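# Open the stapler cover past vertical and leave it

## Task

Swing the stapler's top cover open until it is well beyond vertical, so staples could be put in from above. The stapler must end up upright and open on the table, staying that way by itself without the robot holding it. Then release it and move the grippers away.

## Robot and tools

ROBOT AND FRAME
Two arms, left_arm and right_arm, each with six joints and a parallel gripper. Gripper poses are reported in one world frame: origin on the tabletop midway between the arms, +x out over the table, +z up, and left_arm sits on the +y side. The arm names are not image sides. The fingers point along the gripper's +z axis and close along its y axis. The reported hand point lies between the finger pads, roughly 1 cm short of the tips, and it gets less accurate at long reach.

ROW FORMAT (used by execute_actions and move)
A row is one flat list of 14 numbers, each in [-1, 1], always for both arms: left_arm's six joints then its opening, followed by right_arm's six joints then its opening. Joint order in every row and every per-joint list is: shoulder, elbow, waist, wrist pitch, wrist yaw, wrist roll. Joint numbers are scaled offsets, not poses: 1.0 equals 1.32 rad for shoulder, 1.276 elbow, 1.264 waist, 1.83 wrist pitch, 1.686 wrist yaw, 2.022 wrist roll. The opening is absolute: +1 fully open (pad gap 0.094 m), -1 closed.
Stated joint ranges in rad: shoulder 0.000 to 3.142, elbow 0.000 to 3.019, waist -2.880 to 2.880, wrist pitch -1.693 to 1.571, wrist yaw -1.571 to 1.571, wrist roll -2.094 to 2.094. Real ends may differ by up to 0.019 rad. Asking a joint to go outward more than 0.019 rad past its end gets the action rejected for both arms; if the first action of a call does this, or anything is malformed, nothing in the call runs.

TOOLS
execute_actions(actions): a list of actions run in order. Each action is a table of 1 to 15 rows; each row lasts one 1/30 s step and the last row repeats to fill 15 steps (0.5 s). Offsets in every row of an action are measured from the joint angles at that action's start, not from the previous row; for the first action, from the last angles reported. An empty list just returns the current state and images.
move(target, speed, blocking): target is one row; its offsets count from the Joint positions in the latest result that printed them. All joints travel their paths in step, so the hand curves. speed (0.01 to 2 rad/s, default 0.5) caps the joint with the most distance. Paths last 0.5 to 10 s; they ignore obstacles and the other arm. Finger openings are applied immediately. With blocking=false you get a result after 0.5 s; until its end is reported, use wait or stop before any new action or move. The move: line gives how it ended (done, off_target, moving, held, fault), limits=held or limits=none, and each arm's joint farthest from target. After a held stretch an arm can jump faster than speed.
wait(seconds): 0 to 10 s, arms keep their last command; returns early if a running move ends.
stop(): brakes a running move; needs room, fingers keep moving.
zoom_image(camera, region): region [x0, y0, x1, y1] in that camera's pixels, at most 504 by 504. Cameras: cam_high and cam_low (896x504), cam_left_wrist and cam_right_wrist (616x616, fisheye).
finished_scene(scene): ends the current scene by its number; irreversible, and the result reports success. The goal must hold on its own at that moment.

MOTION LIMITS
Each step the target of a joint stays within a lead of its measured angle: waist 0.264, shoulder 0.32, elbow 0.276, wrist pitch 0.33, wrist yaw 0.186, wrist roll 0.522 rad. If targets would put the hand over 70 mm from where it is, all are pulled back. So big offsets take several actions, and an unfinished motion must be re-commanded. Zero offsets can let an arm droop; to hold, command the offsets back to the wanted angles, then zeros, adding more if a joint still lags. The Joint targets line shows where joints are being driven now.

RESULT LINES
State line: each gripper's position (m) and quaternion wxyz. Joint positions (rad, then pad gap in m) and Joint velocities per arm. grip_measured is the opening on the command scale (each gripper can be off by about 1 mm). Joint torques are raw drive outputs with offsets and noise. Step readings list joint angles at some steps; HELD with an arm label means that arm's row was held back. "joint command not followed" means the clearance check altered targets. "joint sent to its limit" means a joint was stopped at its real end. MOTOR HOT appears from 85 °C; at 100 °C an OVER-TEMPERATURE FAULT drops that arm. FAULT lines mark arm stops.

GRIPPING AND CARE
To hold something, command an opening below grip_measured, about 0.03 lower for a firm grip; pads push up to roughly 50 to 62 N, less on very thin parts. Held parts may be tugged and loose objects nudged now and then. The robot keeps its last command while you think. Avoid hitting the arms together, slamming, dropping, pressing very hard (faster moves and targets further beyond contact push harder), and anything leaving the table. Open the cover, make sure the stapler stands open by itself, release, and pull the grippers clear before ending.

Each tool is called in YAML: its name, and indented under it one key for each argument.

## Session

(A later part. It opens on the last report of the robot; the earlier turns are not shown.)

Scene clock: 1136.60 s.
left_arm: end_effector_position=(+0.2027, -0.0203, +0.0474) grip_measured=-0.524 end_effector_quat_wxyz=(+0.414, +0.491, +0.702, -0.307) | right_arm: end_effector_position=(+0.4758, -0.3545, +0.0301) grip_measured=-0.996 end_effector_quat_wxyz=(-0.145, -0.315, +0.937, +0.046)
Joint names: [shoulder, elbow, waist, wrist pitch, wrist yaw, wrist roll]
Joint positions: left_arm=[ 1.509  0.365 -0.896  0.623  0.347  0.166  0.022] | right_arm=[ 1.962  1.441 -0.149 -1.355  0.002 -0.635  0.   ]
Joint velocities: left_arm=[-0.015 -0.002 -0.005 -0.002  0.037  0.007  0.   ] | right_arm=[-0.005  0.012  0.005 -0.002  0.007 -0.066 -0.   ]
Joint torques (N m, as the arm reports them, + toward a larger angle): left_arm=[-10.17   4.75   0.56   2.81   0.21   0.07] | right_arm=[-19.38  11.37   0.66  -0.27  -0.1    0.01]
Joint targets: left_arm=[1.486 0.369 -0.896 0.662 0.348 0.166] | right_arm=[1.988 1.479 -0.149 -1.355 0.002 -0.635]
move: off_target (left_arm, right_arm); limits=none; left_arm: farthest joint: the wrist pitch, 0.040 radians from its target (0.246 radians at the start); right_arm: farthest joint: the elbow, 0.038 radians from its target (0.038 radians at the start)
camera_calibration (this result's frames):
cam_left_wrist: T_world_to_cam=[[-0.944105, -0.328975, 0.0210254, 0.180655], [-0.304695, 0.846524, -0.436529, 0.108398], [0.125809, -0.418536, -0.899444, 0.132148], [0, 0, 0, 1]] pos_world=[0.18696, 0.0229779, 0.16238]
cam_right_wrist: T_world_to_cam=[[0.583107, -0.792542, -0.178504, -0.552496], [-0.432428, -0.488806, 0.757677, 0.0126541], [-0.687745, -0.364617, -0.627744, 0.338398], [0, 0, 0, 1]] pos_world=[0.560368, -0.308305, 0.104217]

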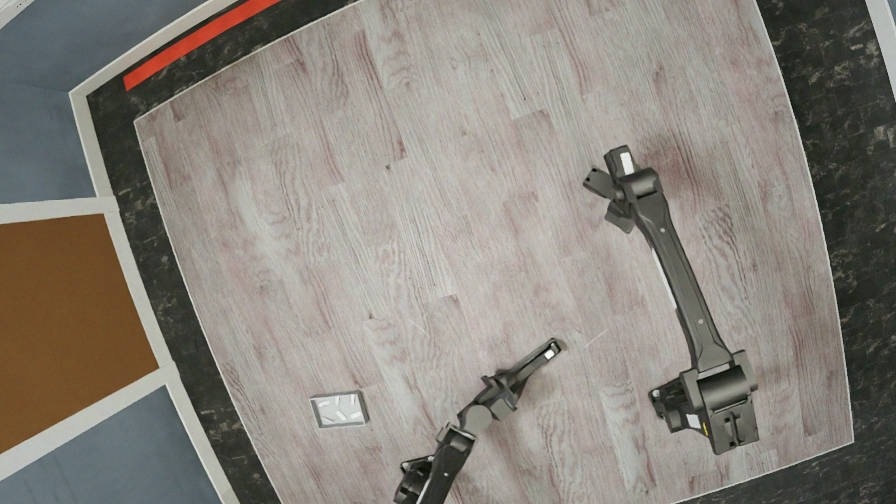

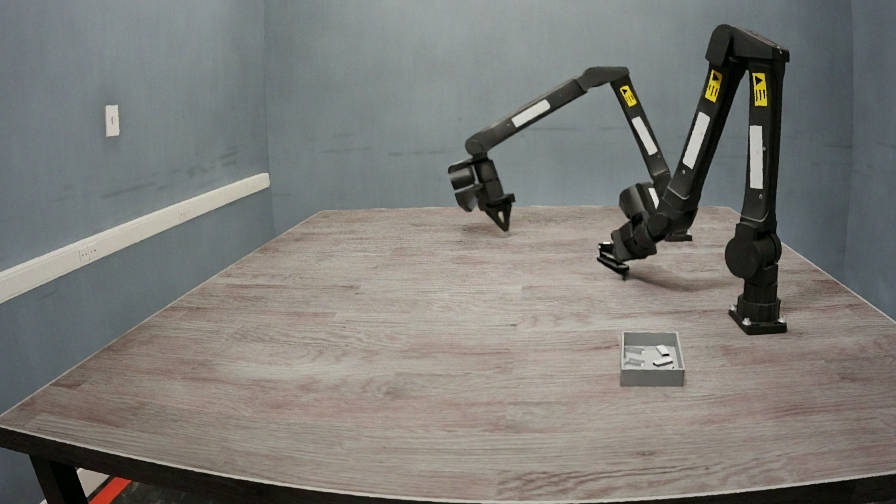

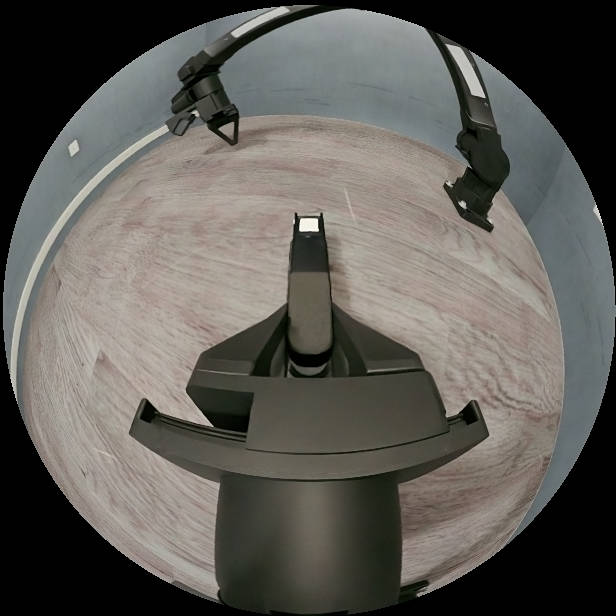

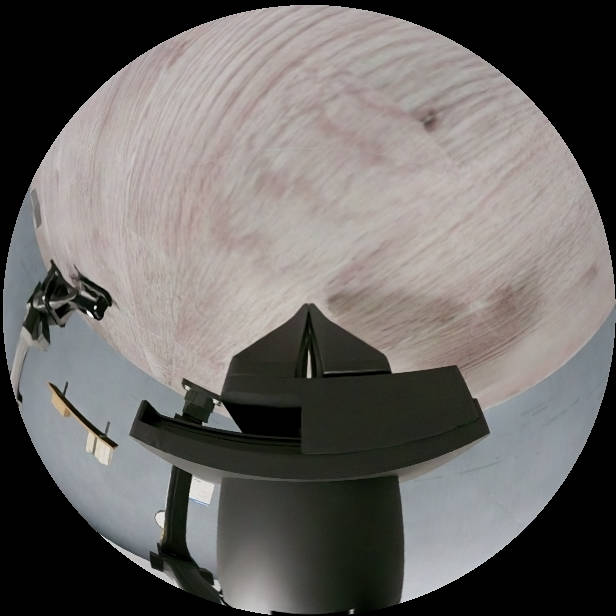

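execute_actions:
  actions:
    - [[-0.0117,0.003,0,0.0252,0,0,-0.565,0.0197,0.0298,0,0,0,0,-1],[-0.006,0.003,0,0.0292,0,0,-0.565,0.0197,0.0298,0,0,0,0,-1],[-0.0003,0.003,0,0.0331,0,0,-0.565,0.0197,0.0298,0,0,0,0,-1],[0.0054,0.003,0,0.037,0,0,-0.565,0.0197,0.0298,0,0,0,0,-1],[0.0111,0.003,0,0.041,0,0,-0.565,0.0197,0.0298,0,0,0,0,-1],[0.0168,0.003,0,0.0449,0,0,-0.565,0.0197,0.0298,0,0,0,0,-1],[0.0225,0.003,0,0.0489,0,0,-0.565,0.0197,0.0298,0,0,0,0,-1],[0.0282,0.003,0,0.0528,0,0,-0.565,0.0197,0.0298,0,0,0,0,-1],[0.0339,0.003,0,0.0567,0,0,-0.565,0.0197,0.0298,0,0,0,0,-1],[0.0396,0.003,0,0.0607,0,0,-0.565,0.0197,0.0298,0,0,0,0,-1],[0.0454,0.003,0,0.0646,0,0,-0.565,0.0197,0.0298,0,0,0,0,-1],[0.0511,0.003,0,0.0685,0,0,-0.565,0.0197,0.0298,0,0,0,0,-1],[0.0568,0.003,0,0.0725,0,0,-0.565,0.0197,0.0298,0,0,0,0,-1],[0.0625,0.003,0,0.0764,0,0,-0.565,0.0197,0.0298,0,0,0,0,-1],[0.0682,0.003,0,0.0803,0,0,-0.565,0.0197,0.0298,0,0,0,0,-1]]

wait:
  seconds: 1

Scene clock: 1149.00 s.
left_arm: end_effector_position=(+0.2064, -0.0247, +0.0398) grip_measured=-0.524 end_effector_quat_wxyz=(+0.428, +0.489, +0.693, -0.310) | right_arm: end_effector_position=(+0.4758, -0.3545, +0.0301) grip_measured=-0.996 end_effector_quat_wxyz=(-0.145, -0.315, +0.937, +0.046)
Joint names: [shoulder, elbow, waist, wrist pitch, wrist yaw, wrist roll]
Joint positions: left_arm=[ 1.581  0.365 -0.896  0.727  0.347  0.166  0.022] | right_arm=[ 1.962  1.441 -0.149 -1.355  0.002 -0.635  0.   ]
Joint velocities: left_arm=[ 0.122  0.002  0.005  0.3   -0.037 -0.081  0.001] | right_arm=[ 0.005  0.007  0.015 -0.002 -0.007 -0.037  0.001]
Joint torques (N m, as the arm reports them, + toward a larger angle): left_arm=[-7.83  4.2   0.46  2.22  0.09  0.08] | right_arm=[-19.47  11.34   0.61  -0.28  -0.11   0.02]
Joint targets: left_arm=[1.599 0.369 -0.896 0.769 0.346 0.166] | right_arm=[1.988 1.479 -0.149 -1.355 0.002 -0.635]
Step readings (joint positions):
0: left_arm=[1.509 0.365 -0.896 0.623 0.347 0.166] | right_arm=[1.962 1.441 -0.149 -1.355 0.002 -0.635]
1: left_arm=[1.509 0.365 -0.896 0.623 0.347 0.166] | right_arm=[1.962 1.441 -0.149 -1.355 0.002 -0.635]
2: left_arm=[1.509 0.365 -0.896 0.626 0.347 0.166] | right_arm=[1.962 1.441 -0.149 -1.355 0.002 -0.635]
4: left_arm=[1.511 0.365 -0.896 0.637 0.347 0.166] | right_arm=[1.962 1.441 -0.149 -1.355 0.002 -0.635]
8: left_arm=[1.532 0.365 -0.896 0.668 0.347 0.166] | right_arm=[1.962 1.441 -0.149 -1.355 0.002 -0.635]
15: Joint positions above
camera_calibration (this result's frames):
cam_left_wrist: T_world_to_cam=[[-0.944649, -0.327963, 0.00882025, 0.183461], [-0.294309, 0.835222, -0.464528, 0.108616], [0.144981, -0.441412, -0.885514, 0.117938], [0, 0, 0, 1]] pos_world=[0.188174, 0.0215092, 0.153273]
cam_right_wrist: T_world_to_cam=[[0.583107, -0.792542, -0.178504, -0.552496], [-0.432428, -0.488806, 0.757677, 0.0126541], [-0.687745, -0.364617, -0.627744, 0.338398], [0, 0, 0, 1]] pos_world=[0.560368, -0.308305, 0.104217]

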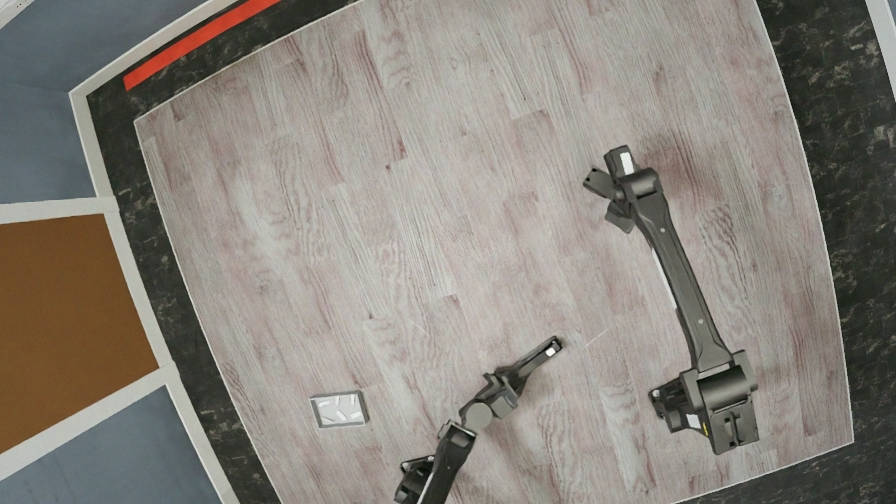

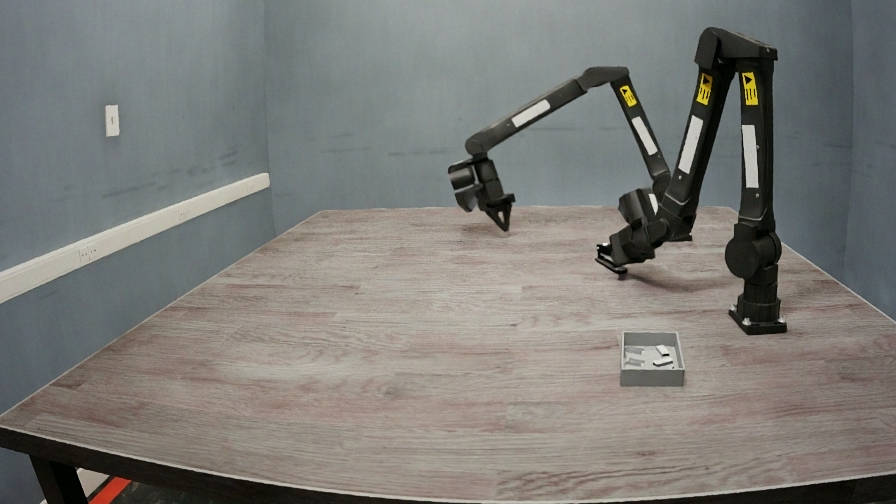

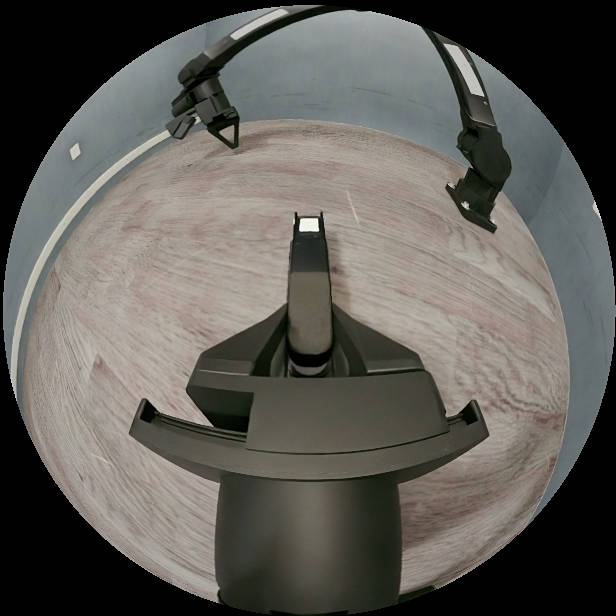

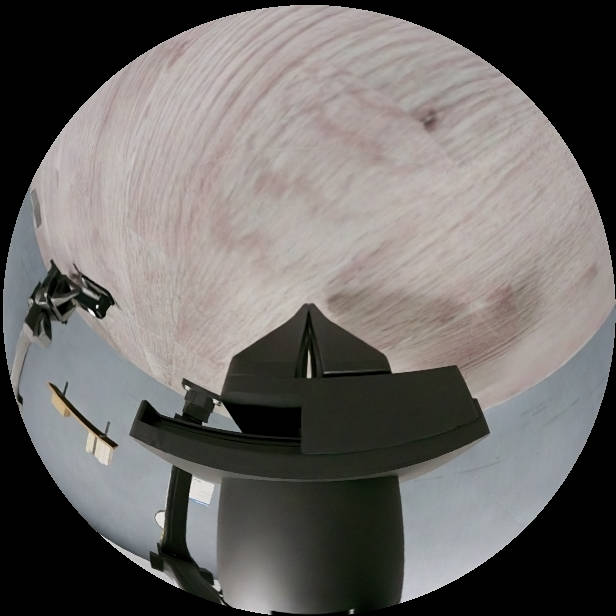

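Scene clock: 1150.00 s.
left_arm: end_effector_position=(+0.2069, -0.0255, +0.0395) grip_measured=-0.524 end_effector_quat_wxyz=(+0.431, +0.489, +0.692, -0.311) | right_arm: end_effector_position=(+0.4758, -0.3545, +0.0301) grip_measured=-0.996 end_effector_quat_wxyz=(-0.145, -0.315, +0.937, +0.046)
Joint names: [shoulder, elbow, waist, wrist pitch, wrist yaw, wrist roll]
Joint positions: left_arm=[ 1.589  0.365 -0.896  0.743  0.348  0.166  0.022] | right_arm=[ 1.962  1.441 -0.149 -1.355  0.002 -0.635  0.   ]
Joint velocities: left_arm=[ 0.005 -0.012 -0.005 -0.022 -0.022  0.037 -0.001] | right_arm=[-0.005  0.002 -0.005  0.022  0.007 -0.007  0.001]
Joint torques (N m, as the arm reports them, + toward a larger angle): left_arm=[-7.96  4.17  0.61  2.43  0.05  0.07] | right_arm=[-19.46  11.34   0.63  -0.28  -0.11   0.02]
Joint targets: left_arm=[1.600 0.369 -0.896 0.769 0.346 0.166] | right_arm=[1.988 1.479 -0.149 -1.355 0.002 -0.635]
wait: 1.00 s; at rest by 0.27 s
camera_calibration (this result's frames):
cam_left_wrist: T_world_to_cam=[[-0.944903, -0.327284, 0.00657734, 0.183835], [-0.291761, 0.832893, -0.470282, 0.108893], [0.148438, -0.44629, -0.882492, 0.116347], [0, 0, 0, 1]] pos_world=[0.188207, 0.0213943, 0.152677]
cam_right_wrist: T_world_to_cam=[[0.583107, -0.792542, -0.178504, -0.552496], [-0.432428, -0.488806, 0.757677, 0.0126541], [-0.687745, -0.364617, -0.627744, 0.338398], [0, 0, 0, 1]] pos_world=[0.560368, -0.308305, 0.104217]

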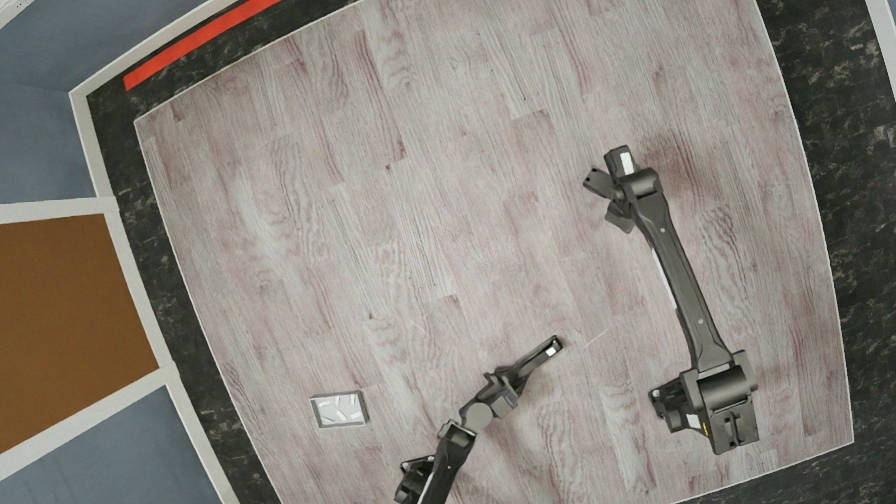

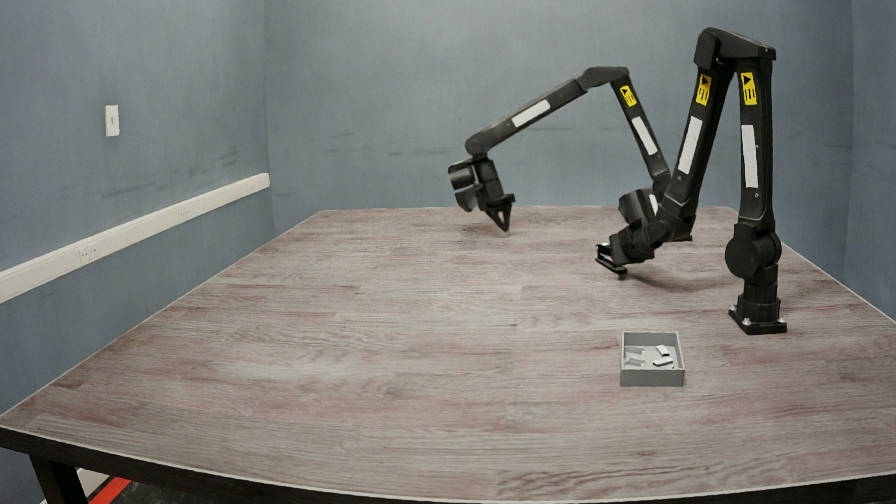

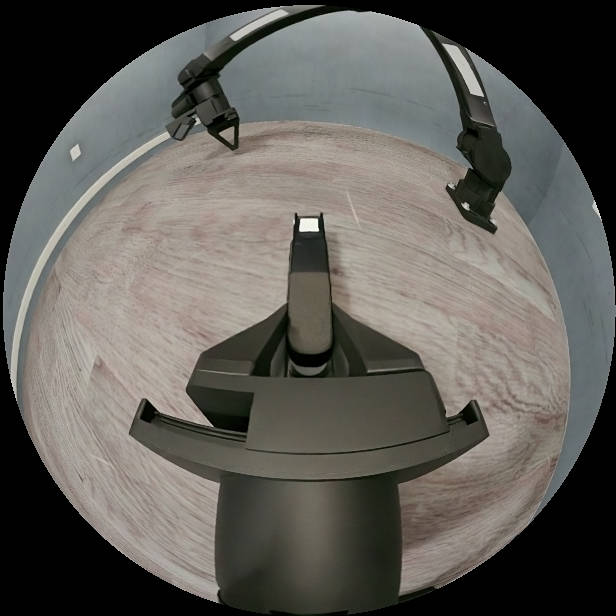

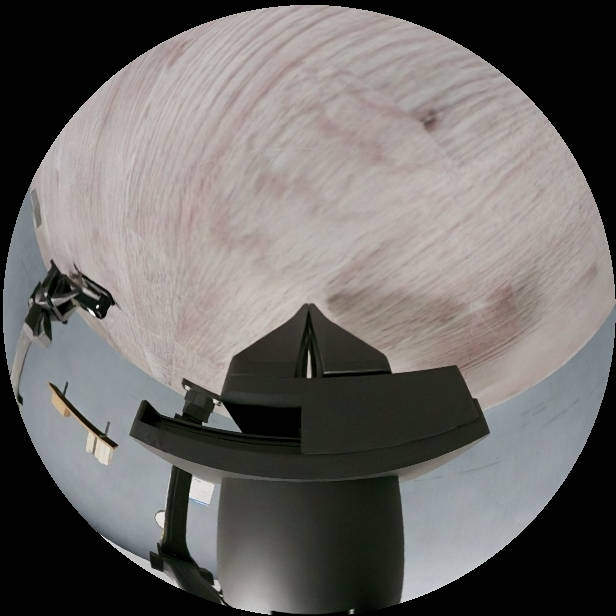

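execute_actions:
  actions:
    - [[-0.005,0.003,0,0.005,0,0,-0.565,0.0197,0.0298,0,0,0,0,-1],[-0.012,0.003,0,0,0,0,-0.565,0.0197,0.0298,0,0,0,0,-1],[-0.018,0.003,0,-0.004,0,0,-0.565,0.0197,0.0298,0,0,0,0,-1],[-0.024,0.003,0,-0.008,0,0,-0.565,0.0197,0.0298,0,0,0,0,-1],[-0.028,0.003,0,-0.01,0,0,-0.565,0.0197,0.0298,0,0,0,0,-1]]

Scene clock: 1157.10 s.
left_arm: end_effector_position=(+0.2063, -0.0249, +0.0409) grip_measured=-0.524 end_effector_quat_wxyz=(+0.429, +0.489, +0.693, -0.311) | right_arm: end_effector_position=(+0.4758, -0.3545, +0.0301) grip_measured=-0.996 end_effector_quat_wxyz=(-0.145, -0.315, +0.937, +0.046)
Joint names: [shoulder, elbow, waist, wrist pitch, wrist yaw, wrist roll]
Joint positions: left_arm=[ 1.577  0.365 -0.896  0.725  0.348  0.166  0.022] | right_arm=[ 1.962  1.441 -0.149 -1.355  0.002 -0.635  0.   ]
Joint velocities: left_arm=[-0.005 -0.002 -0.015  0.002 -0.081 -0.007  0.001] | right_arm=[ 0.005 -0.007  0.005  0.002  0.037  0.037  0.   ]
Joint torques (N m, as the arm reports them, + toward a larger angle): left_arm=[-11.56   4.29   0.73   1.47   0.13   0.06] | right_arm=[-19.43  11.33   0.64  -0.29  -0.1    0.01]
Joint targets: left_arm=[1.552 0.369 -0.896 0.724 0.348 0.166] | right_arm=[1.988 1.479 -0.149 -1.355 0.002 -0.635]
Step readings (joint positions):
0: left_arm=[1.589 0.365 -0.896 0.743 0.348 0.166] | right_arm=[1.962 1.441 -0.149 -1.355 0.002 -0.635]
1: left_arm=[1.589 0.365 -0.896 0.743 0.348 0.166] | right_arm=[1.962 1.441 -0.149 -1.355 0.002 -0.635]
2: left_arm=[1.589 0.365 -0.896 0.743 0.348 0.166] | right_arm=[1.962 1.441 -0.149 -1.355 0.002 -0.635]
4: left_arm=[1.587 0.365 -0.896 0.740 0.348 0.166] | right_arm=[1.962 1.441 -0.149 -1.355 0.002 -0.635]
8: left_arm=[1.578 0.365 -0.896 0.728 0.348 0.166] | right_arm=[1.962 1.441 -0.149 -1.355 0.002 -0.635]
15: Joint positions above
camera_calibration (this result's frames):
cam_left_wrist: T_world_to_cam=[[-0.944877, -0.327314, 0.00857984, 0.183429], [-0.293405, 0.834776, -0.4659, 0.109077], [0.145334, -0.442735, -0.884796, 0.11875], [0, 0, 0, 1]] pos_world=[0.188063, 0.0215585, 0.154315]
cam_right_wrist: T_world_to_cam=[[0.583107, -0.792542, -0.178504, -0.552496], [-0.432428, -0.488806, 0.757677, 0.0126541], [-0.687745, -0.364617, -0.627744, 0.338398], [0, 0, 0, 1]] pos_world=[0.560368, -0.308305, 0.104217]

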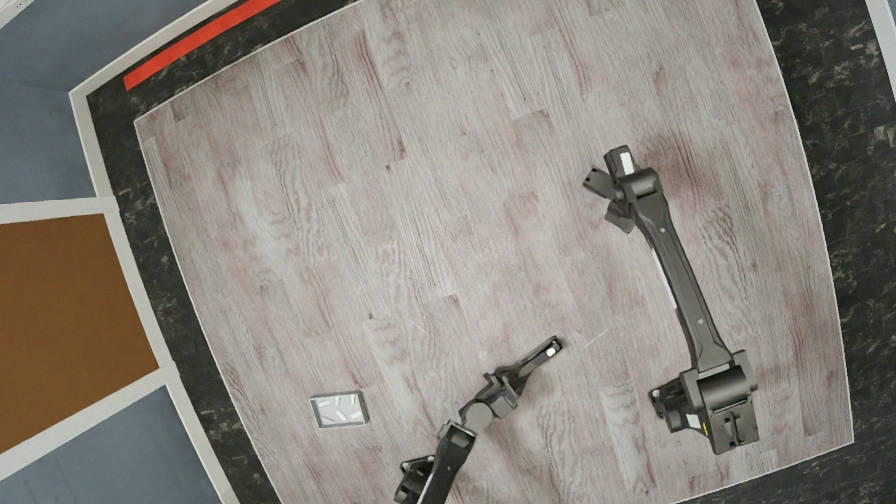

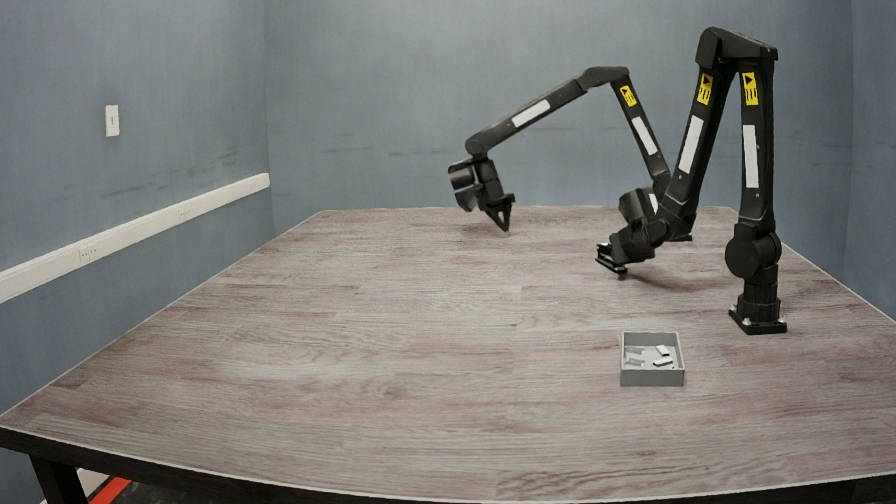

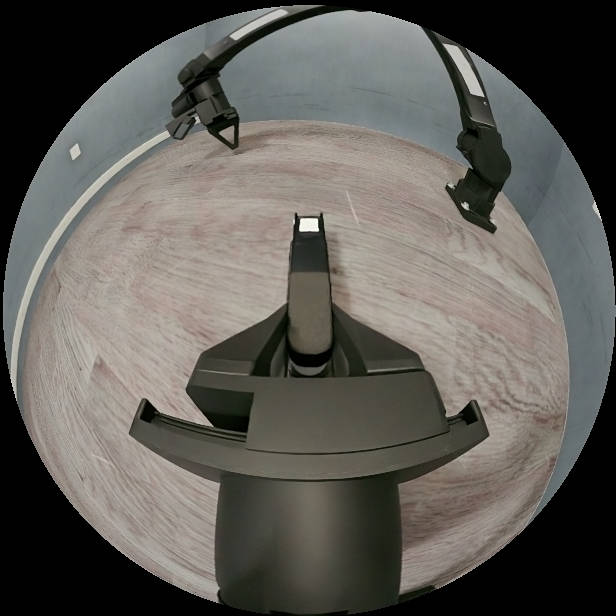

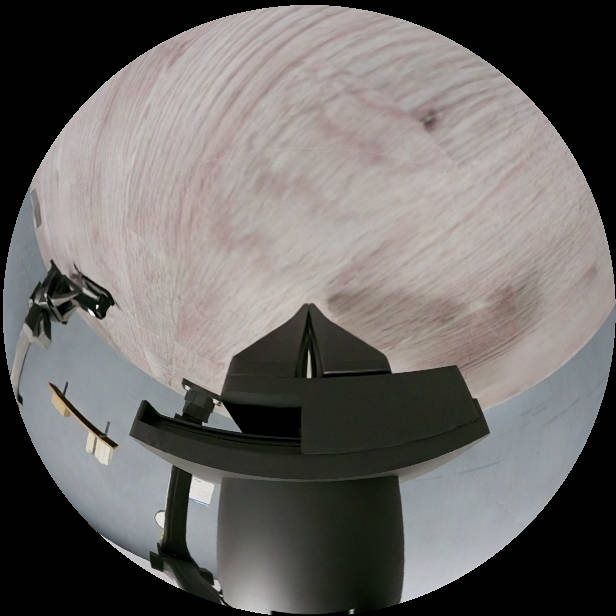

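move:
  target: [-0.019, 0.003, 0, 0.019, 0, 0, -0.565, -0.681, -0.713, 0.647, 0.481, 0, 0.318, -1]
  speed: 0.5

Scene clock: 1179.40 s.
left_arm: end_effector_position=(+0.2063, -0.0248, +0.0404) grip_measured=-0.524 end_effector_quat_wxyz=(+0.428, +0.490, +0.693, -0.311) | right_arm: end_effector_position=(+0.2312, -0.0979, +0.0917) grip_measured=-0.996 end_effector_quat_wxyz=(+0.250, -0.388, +0.881, +0.108)
Joint names: [shoulder, elbow, waist, wrist pitch, wrist yaw, wrist roll]
Joint positions: left_arm=[ 1.578  0.365 -0.896  0.725  0.348  0.166  0.022] | right_arm=[ 1.067  0.535  0.666 -0.488  0.002 -0.002  0.   ]
Joint velocities: left_arm=[ 0.005 -0.017 -0.005 -0.007  0.022  0.022 -0.001] | right_arm=[-0.015 -0.007 -0.005 -0.012 -0.037 -0.037 -0.001]
Joint torques (N m, as the arm reports them, + toward a larger angle): left_arm=[-11.19   4.25   0.61   2.65   0.13   0.08] | right_arm=[-7.13  9.28  0.73  1.68 -0.04  0.11]
Joint targets: left_arm=[1.552 0.369 -0.896 0.760 0.348 0.166] | right_arm=[1.063 0.531 0.668 -0.475 0.002 0.007]
move: off_target (left_arm); limits=none; left_arm: farthest joint: the wrist pitch, 0.035 radians from its target (0.035 radians at the start); right_arm: farthest joint: the wrist pitch, 0.013 radians from its target (0.881 radians at the start)
camera_calibration (this result's frames):
cam_left_wrist: T_world_to_cam=[[-0.94487, -0.327322, 0.00900892, 0.183376], [-0.293755, 0.835177, -0.464959, 0.108817], [0.144667, -0.441973, -0.885286, 0.118552], [0, 0, 0, 1]] pos_world=[0.188081, 0.0215382, 0.153896]
cam_right_wrist: T_world_to_cam=[[0.741804, -0.670572, 0.0077234, -0.237268], [-0.668952, -0.739102, 0.0789461, 0.078053], [-0.0472307, -0.0637291, -0.996849, 0.217634], [0, 0, 0, 1]] pos_world=[0.238499, -0.0875466, 0.212619]

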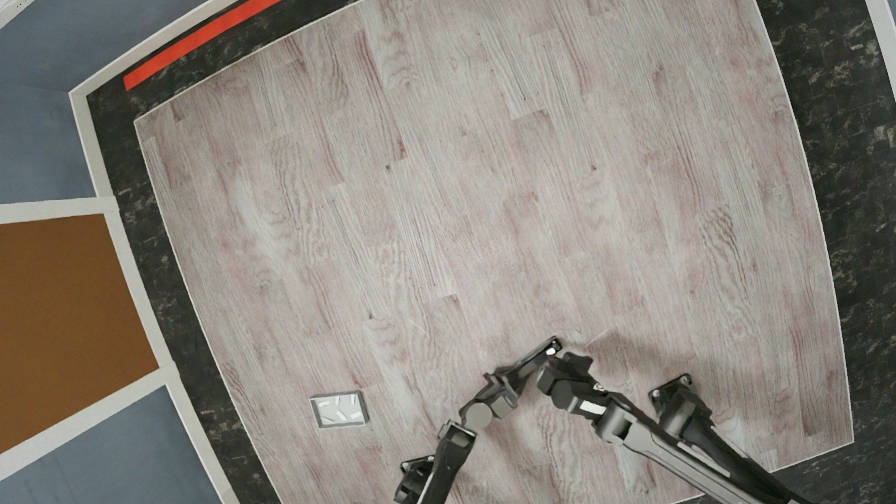

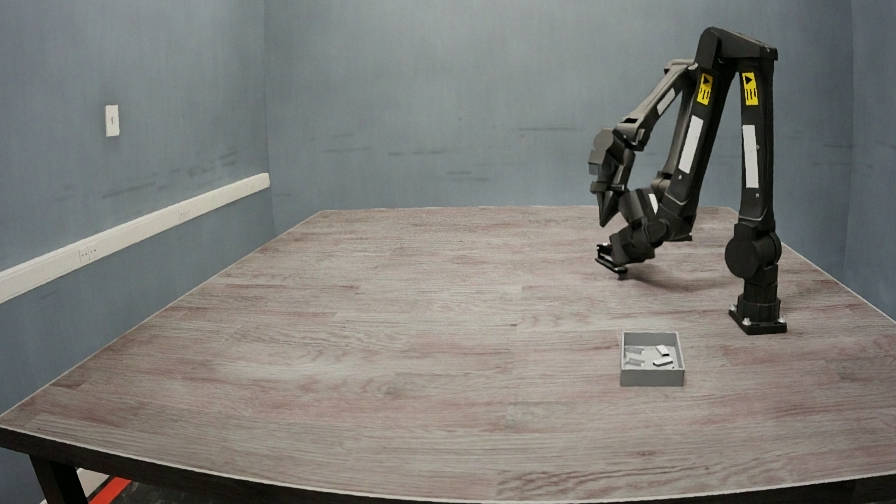

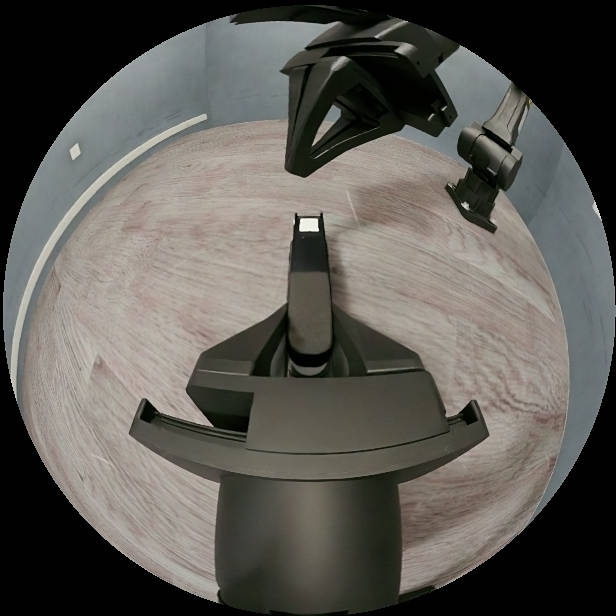

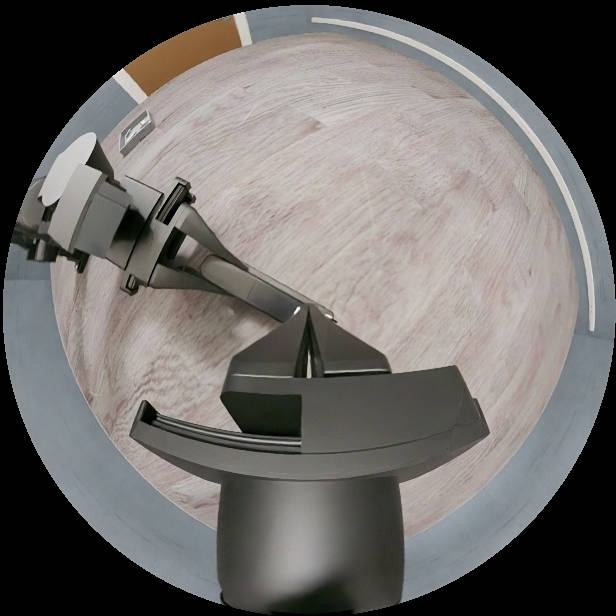

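zoom_image:
  camera: "cam_left_wrist"
  region: [240, 100, 400, 260]

zoom_image:
  camera: "cam_right_wrist"
  region: [220, 240, 380, 400]

Region (240, 100, 400, 260) of cam_left_wrist's 616x616 image, scaled by 3.150, with more detail than that image has.

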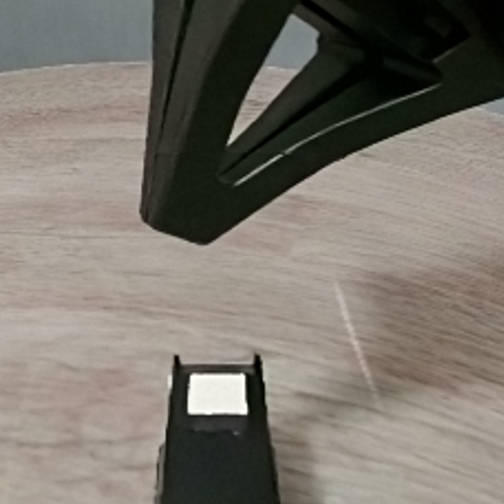

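Region (220, 240, 380, 400) of cam_right_wrist's 616x616 image, scaled by 3.150, with more detail than that image has.

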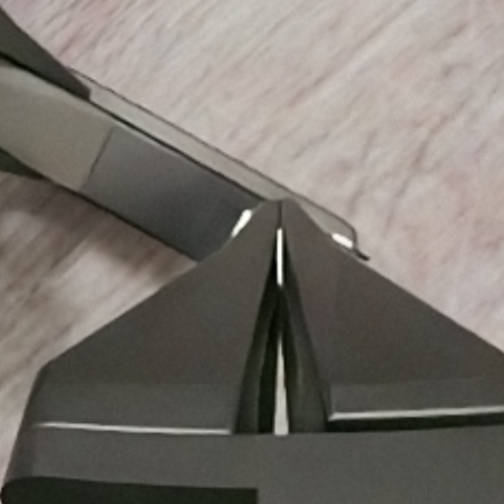

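move:
  target: [-0.0197, 0.003, 0, 0.011, 0, 0, -0.565, 0.214, 0.170, -0.1883, -0.1814, -0.290, 0.930, -1]
  speed: 0.8

Scene clock: 1230.47 s.
left_arm: end_effector_position=(+0.2063, -0.0248, +0.0403) grip_measured=-0.524 end_effector_quat_wxyz=(+0.428, +0.490, +0.693, -0.311) | right_arm: end_effector_position=(+0.2250, -0.1031, +0.0691) grip_measured=-0.996 end_effector_quat_wxyz=(-0.203, +0.561, +0.790, +0.143)
Joint names: [shoulder, elbow, waist, wrist pitch, wrist yaw, wrist roll]
Joint positions: left_arm=[ 1.578  0.365 -0.896  0.725  0.348  0.166  0.022] | right_arm=[ 1.326  0.708  0.437 -0.812 -0.483  1.869  0.   ]
Joint velocities: left_arm=[ 0.015  0.002 -0.005 -0.007  0.007 -0.022 -0.001] | right_arm=[ 0.005 -0.017  0.005  0.002  0.007 -0.066 -0.   ]
Joint torques (N m, as the arm reports them, + toward a larger angle): left_arm=[-11.28   4.26   0.54   2.16   0.13   0.07] | right_arm=[-8.08 12.09 -0.08  0.15 -0.47  0.14]
Joint targets: left_arm=[1.552 0.369 -0.896 0.745 0.348 0.166] | right_arm=[1.349 0.752 0.428 -0.820 -0.487 1.878]
move: off_target (left_arm, right_arm); limits=none; left_arm: farthest joint: the shoulder, 0.026 radians from its target (0.026 radians at the start); right_arm: farthest joint: the elbow, 0.044 radians from its target (0.217 radians at the start)
camera_calibration (this result's frames):
cam_left_wrist: T_world_to_cam=[[-0.944868, -0.327324, 0.00915195, 0.183358], [-0.293872, 0.835311, -0.464646, 0.10873], [0.144445, -0.441718, -0.885449, 0.118486], [0, 0, 0, 1]] pos_world=[0.188087, 0.0215315, 0.153757]
cam_right_wrist: T_world_to_cam=[[-0.941725, -0.336375, -0.00241348, 0.177916], [-0.144863, 0.399065, 0.905407, 0.0141518], [-0.303593, 0.852994, -0.424538, 0.30716], [0, 0, 0, 1]] pos_world=[0.26285, -0.207807, 0.118017]

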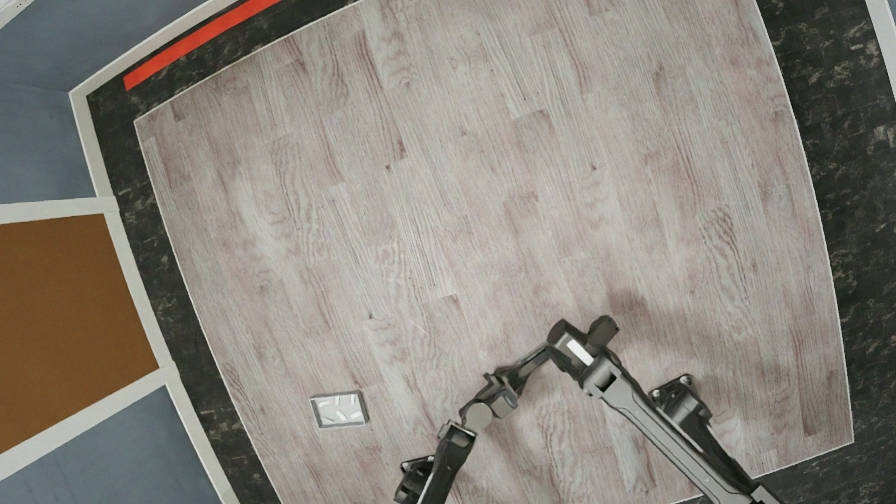

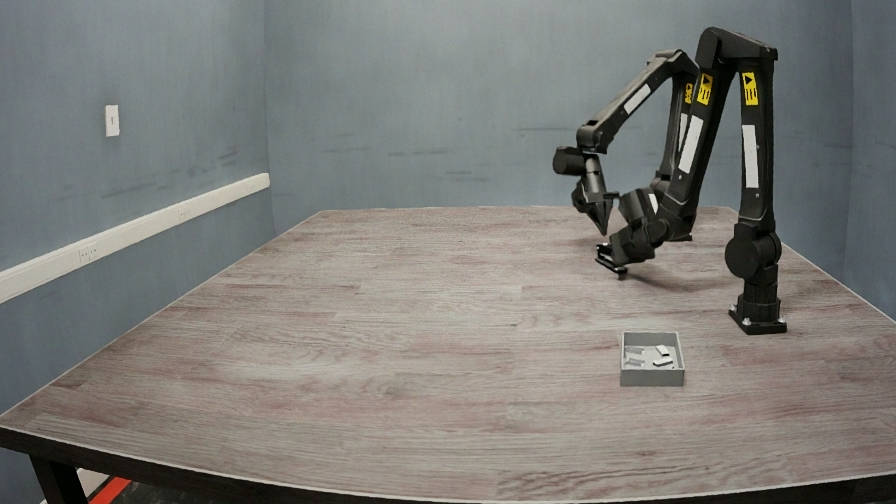

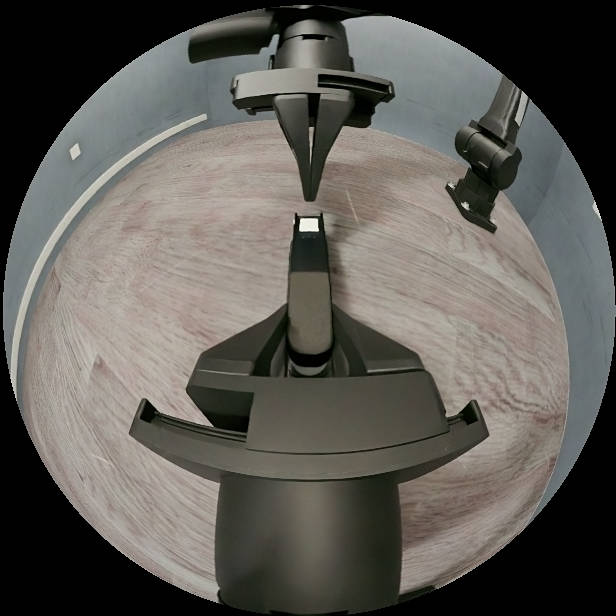

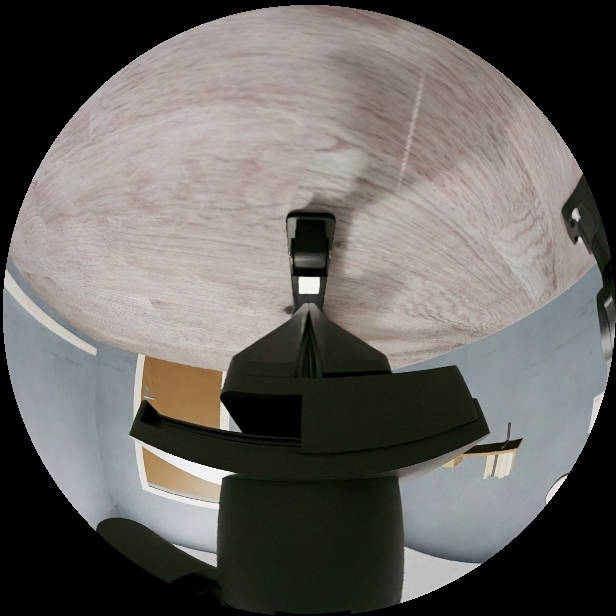

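Now I have a good view of the stapler's rear. Let me zoom.

zoom_image:
  camera: "cam_right_wrist"
  region: [250, 195, 370, 315]

zoom_image:
  camera: "cam_left_wrist"
  region: [260, 160, 360, 260]

Region (250, 195, 370, 315) of cam_right_wrist's 616x616 image, scaled by 4.200, with more detail than that image has.

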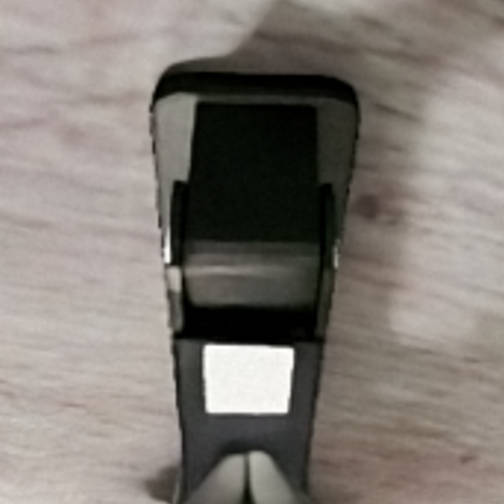

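Region (260, 160, 360, 260) of cam_left_wrist's 616x616 image, scaled by 5.040, with more detail than that image has.

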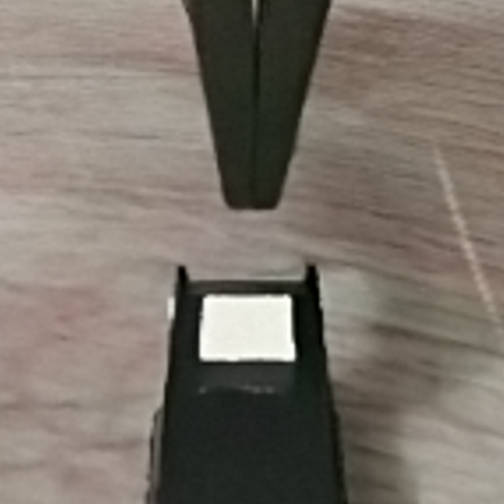

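execute_actions:
  actions:
    - [[-0.0197,0.003,0,0.011,0,0,-0.565,0.0194,0.02,-0.002,0.0,-0.0024,0.0045,-1],[-0.0197,0.003,0,0.011,0,0,-0.565,0.0214,0.005,0.003,0.008,-0.0024,0.0045,-1],[-0.0197,0.003,0,0.011,0,0,-0.565,0.0234,-0.005,0.007,0.0105,-0.0024,0.0045,-1],[-0.0197,0.003,0,0.011,0,0,-0.565,0.0254,-0.0062,0.008,0.013,-0.0024,0.0045,-1],[-0.0197,0.003,0,0.011,0,0,-0.565,0.0274,-0.0074,0.009,0.0154,-0.0024,0.0045,-1],[-0.0197,0.003,0,0.011,0,0,-0.565,0.0294,-0.0086,0.010,0.0178,-0.0024,0.0045,-1],[-0.0197,0.003,0,0.011,0,0,-0.565,0.0314,-0.0098,0.011,0.0203,-0.0024,0.0045,-1],[-0.0197,0.003,0,0.011,0,0,-0.565,0.0334,-0.011,0.012,0.0227,-0.0024,0.0045,-1],[-0.0197,0.003,0,0.011,0,0,-0.565,0.0354,-0.0122,0.0127,0.0252,-0.0024,0.0045,-1],[-0.0197,0.003,0,0.011,0,0,-0.565,0.0374,-0.0133,0.0127,0.0276,-0.0024,0.0045,-1]]

zoom_image:
  camera: "cam_right_wrist"
  region: [250, 195, 370, 315]

zoom_image:
  camera: "cam_left_wrist"
  region: [260, 160, 360, 260]

Scene clock: 1250.37 s.
left_arm: end_effector_position=(+0.2063, -0.0248, +0.0403) grip_measured=-0.524 end_effector_quat_wxyz=(+0.428, +0.490, +0.693, -0.311) | right_arm: end_effector_position=(+0.2247, -0.1001, +0.0579) grip_measured=-0.996 end_effector_quat_wxyz=(-0.204, +0.558, +0.791, +0.143)
Joint names: [shoulder, elbow, waist, wrist pitch, wrist yaw, wrist roll]
Joint positions: left_arm=[ 1.578  0.365 -0.896  0.725  0.348  0.166  0.022] | right_arm=[ 1.354  0.697  0.444 -0.772 -0.485  1.869  0.   ]
Joint velocities: left_arm=[-0.015 -0.012 -0.005 -0.007  0.022  0.007 -0.001] | right_arm=[ 0.015 -0.022 -0.015 -0.007 -0.007 -0.007 -0.   ]
Joint torques (N m, as the arm reports them, + toward a larger angle): left_arm=[-11.37   4.21   0.6    2.19   0.13   0.06] | right_arm=[-8.38  7.63  1.33  1.03 -0.46  0.13]
Joint targets: left_arm=[1.552 0.369 -0.896 0.745 0.348 0.166] | right_arm=[1.376 0.691 0.453 -0.761 -0.488 1.878]
Step readings (joint positions):
0: left_arm=[1.578 0.365 -0.896 0.725 0.348 0.166] | right_arm=[1.326 0.708 0.437 -0.812 -0.483 1.869]
1: left_arm=[1.578 0.365 -0.896 0.725 0.348 0.166] | right_arm=[1.326 0.708 0.437 -0.812 -0.484 1.869]
2: left_arm=[1.578 0.365 -0.896 0.725 0.348 0.166] | right_arm=[1.327 0.708 0.437 -0.811 -0.484 1.869]
4: left_arm=[1.578 0.365 -0.896 0.725 0.348 0.166] | right_arm=[1.329 0.708 0.437 -0.806 -0.485 1.869]
8: left_arm=[1.578 0.365 -0.896 0.725 0.348 0.166] | right_arm=[1.339 0.707 0.439 -0.788 -0.485 1.869]
15: Joint positions above
camera_calibration (this result's frames):
cam_left_wrist: T_world_to_cam=[[-0.944868, -0.327324, 0.00915195, 0.183358], [-0.293872, 0.835311, -0.464646, 0.10873], [0.144445, -0.441718, -0.885449, 0.118486], [0, 0, 0, 1]] pos_world=[0.188087, 0.0215315, 0.153757]
cam_right_wrist: T_world_to_cam=[[-0.939322, -0.343026, -0.00268118, 0.177408], [-0.147509, 0.39685, 0.905953, 0.0234532], [-0.309702, 0.851377, -0.423369, 0.300877], [0, 0, 0, 1]] pos_world=[0.263285, -0.204612, 0.10661]

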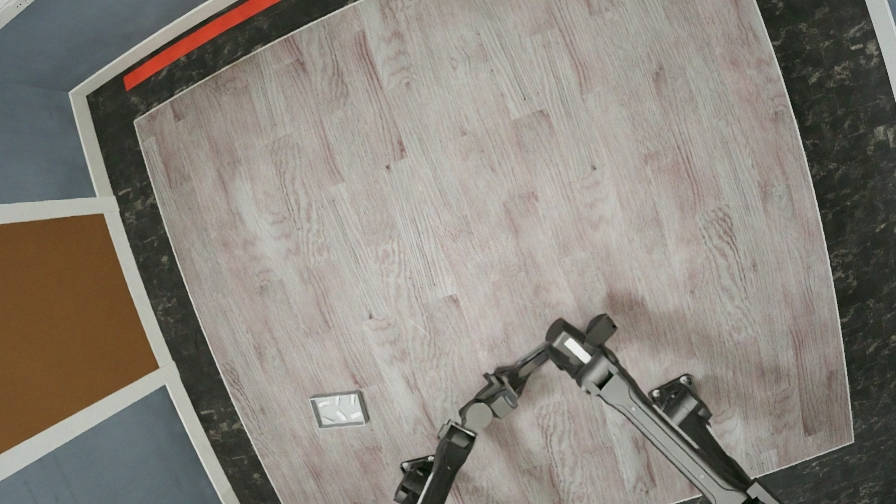

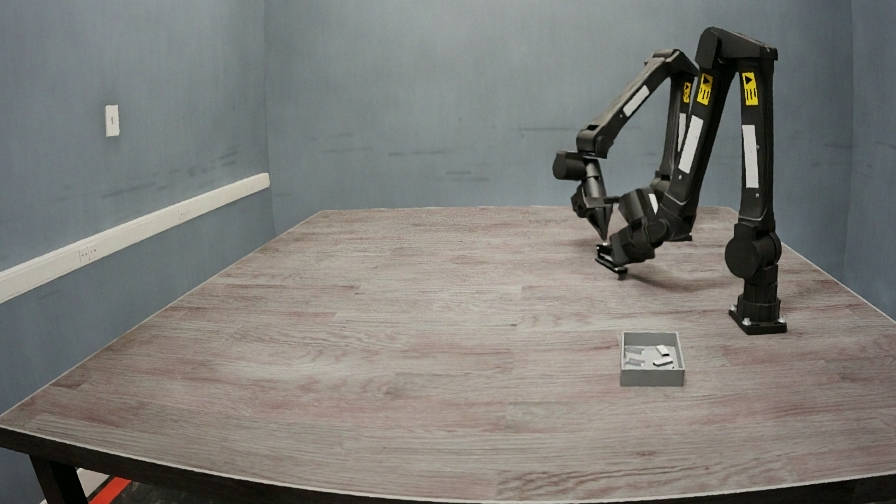

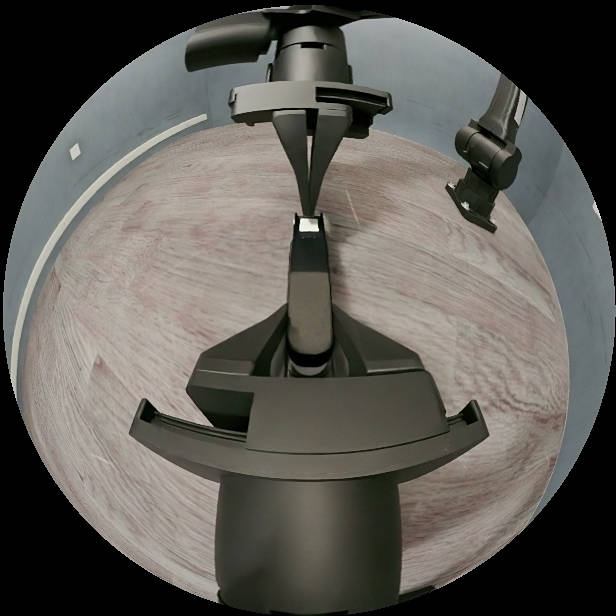

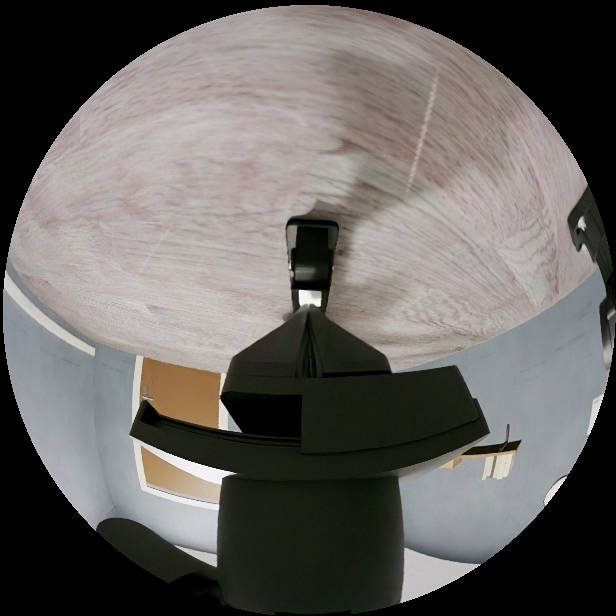

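Region (250, 195, 370, 315) of cam_right_wrist's 616x616 image, scaled by 4.200, with more detail than that image has.

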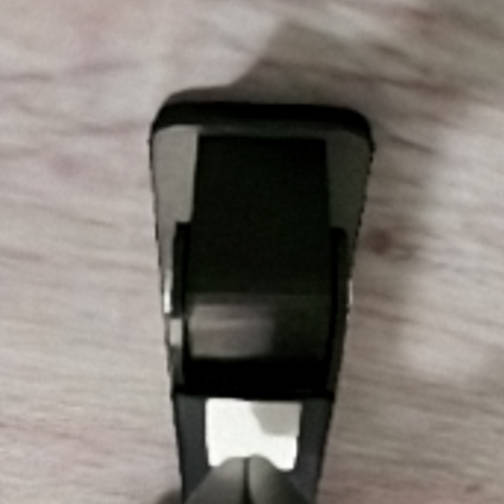

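Region (260, 160, 360, 260) of cam_left_wrist's 616x616 image, scaled by 5.040, with more detail than that image has.

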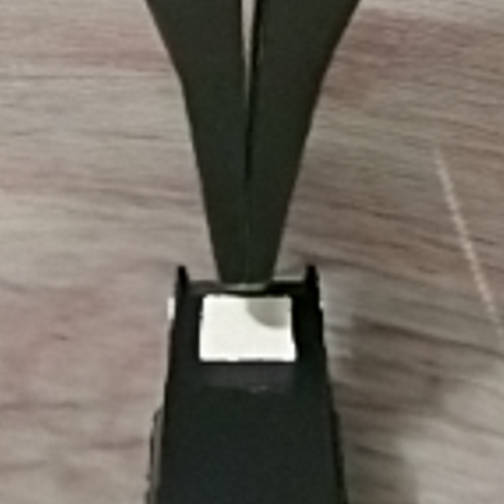

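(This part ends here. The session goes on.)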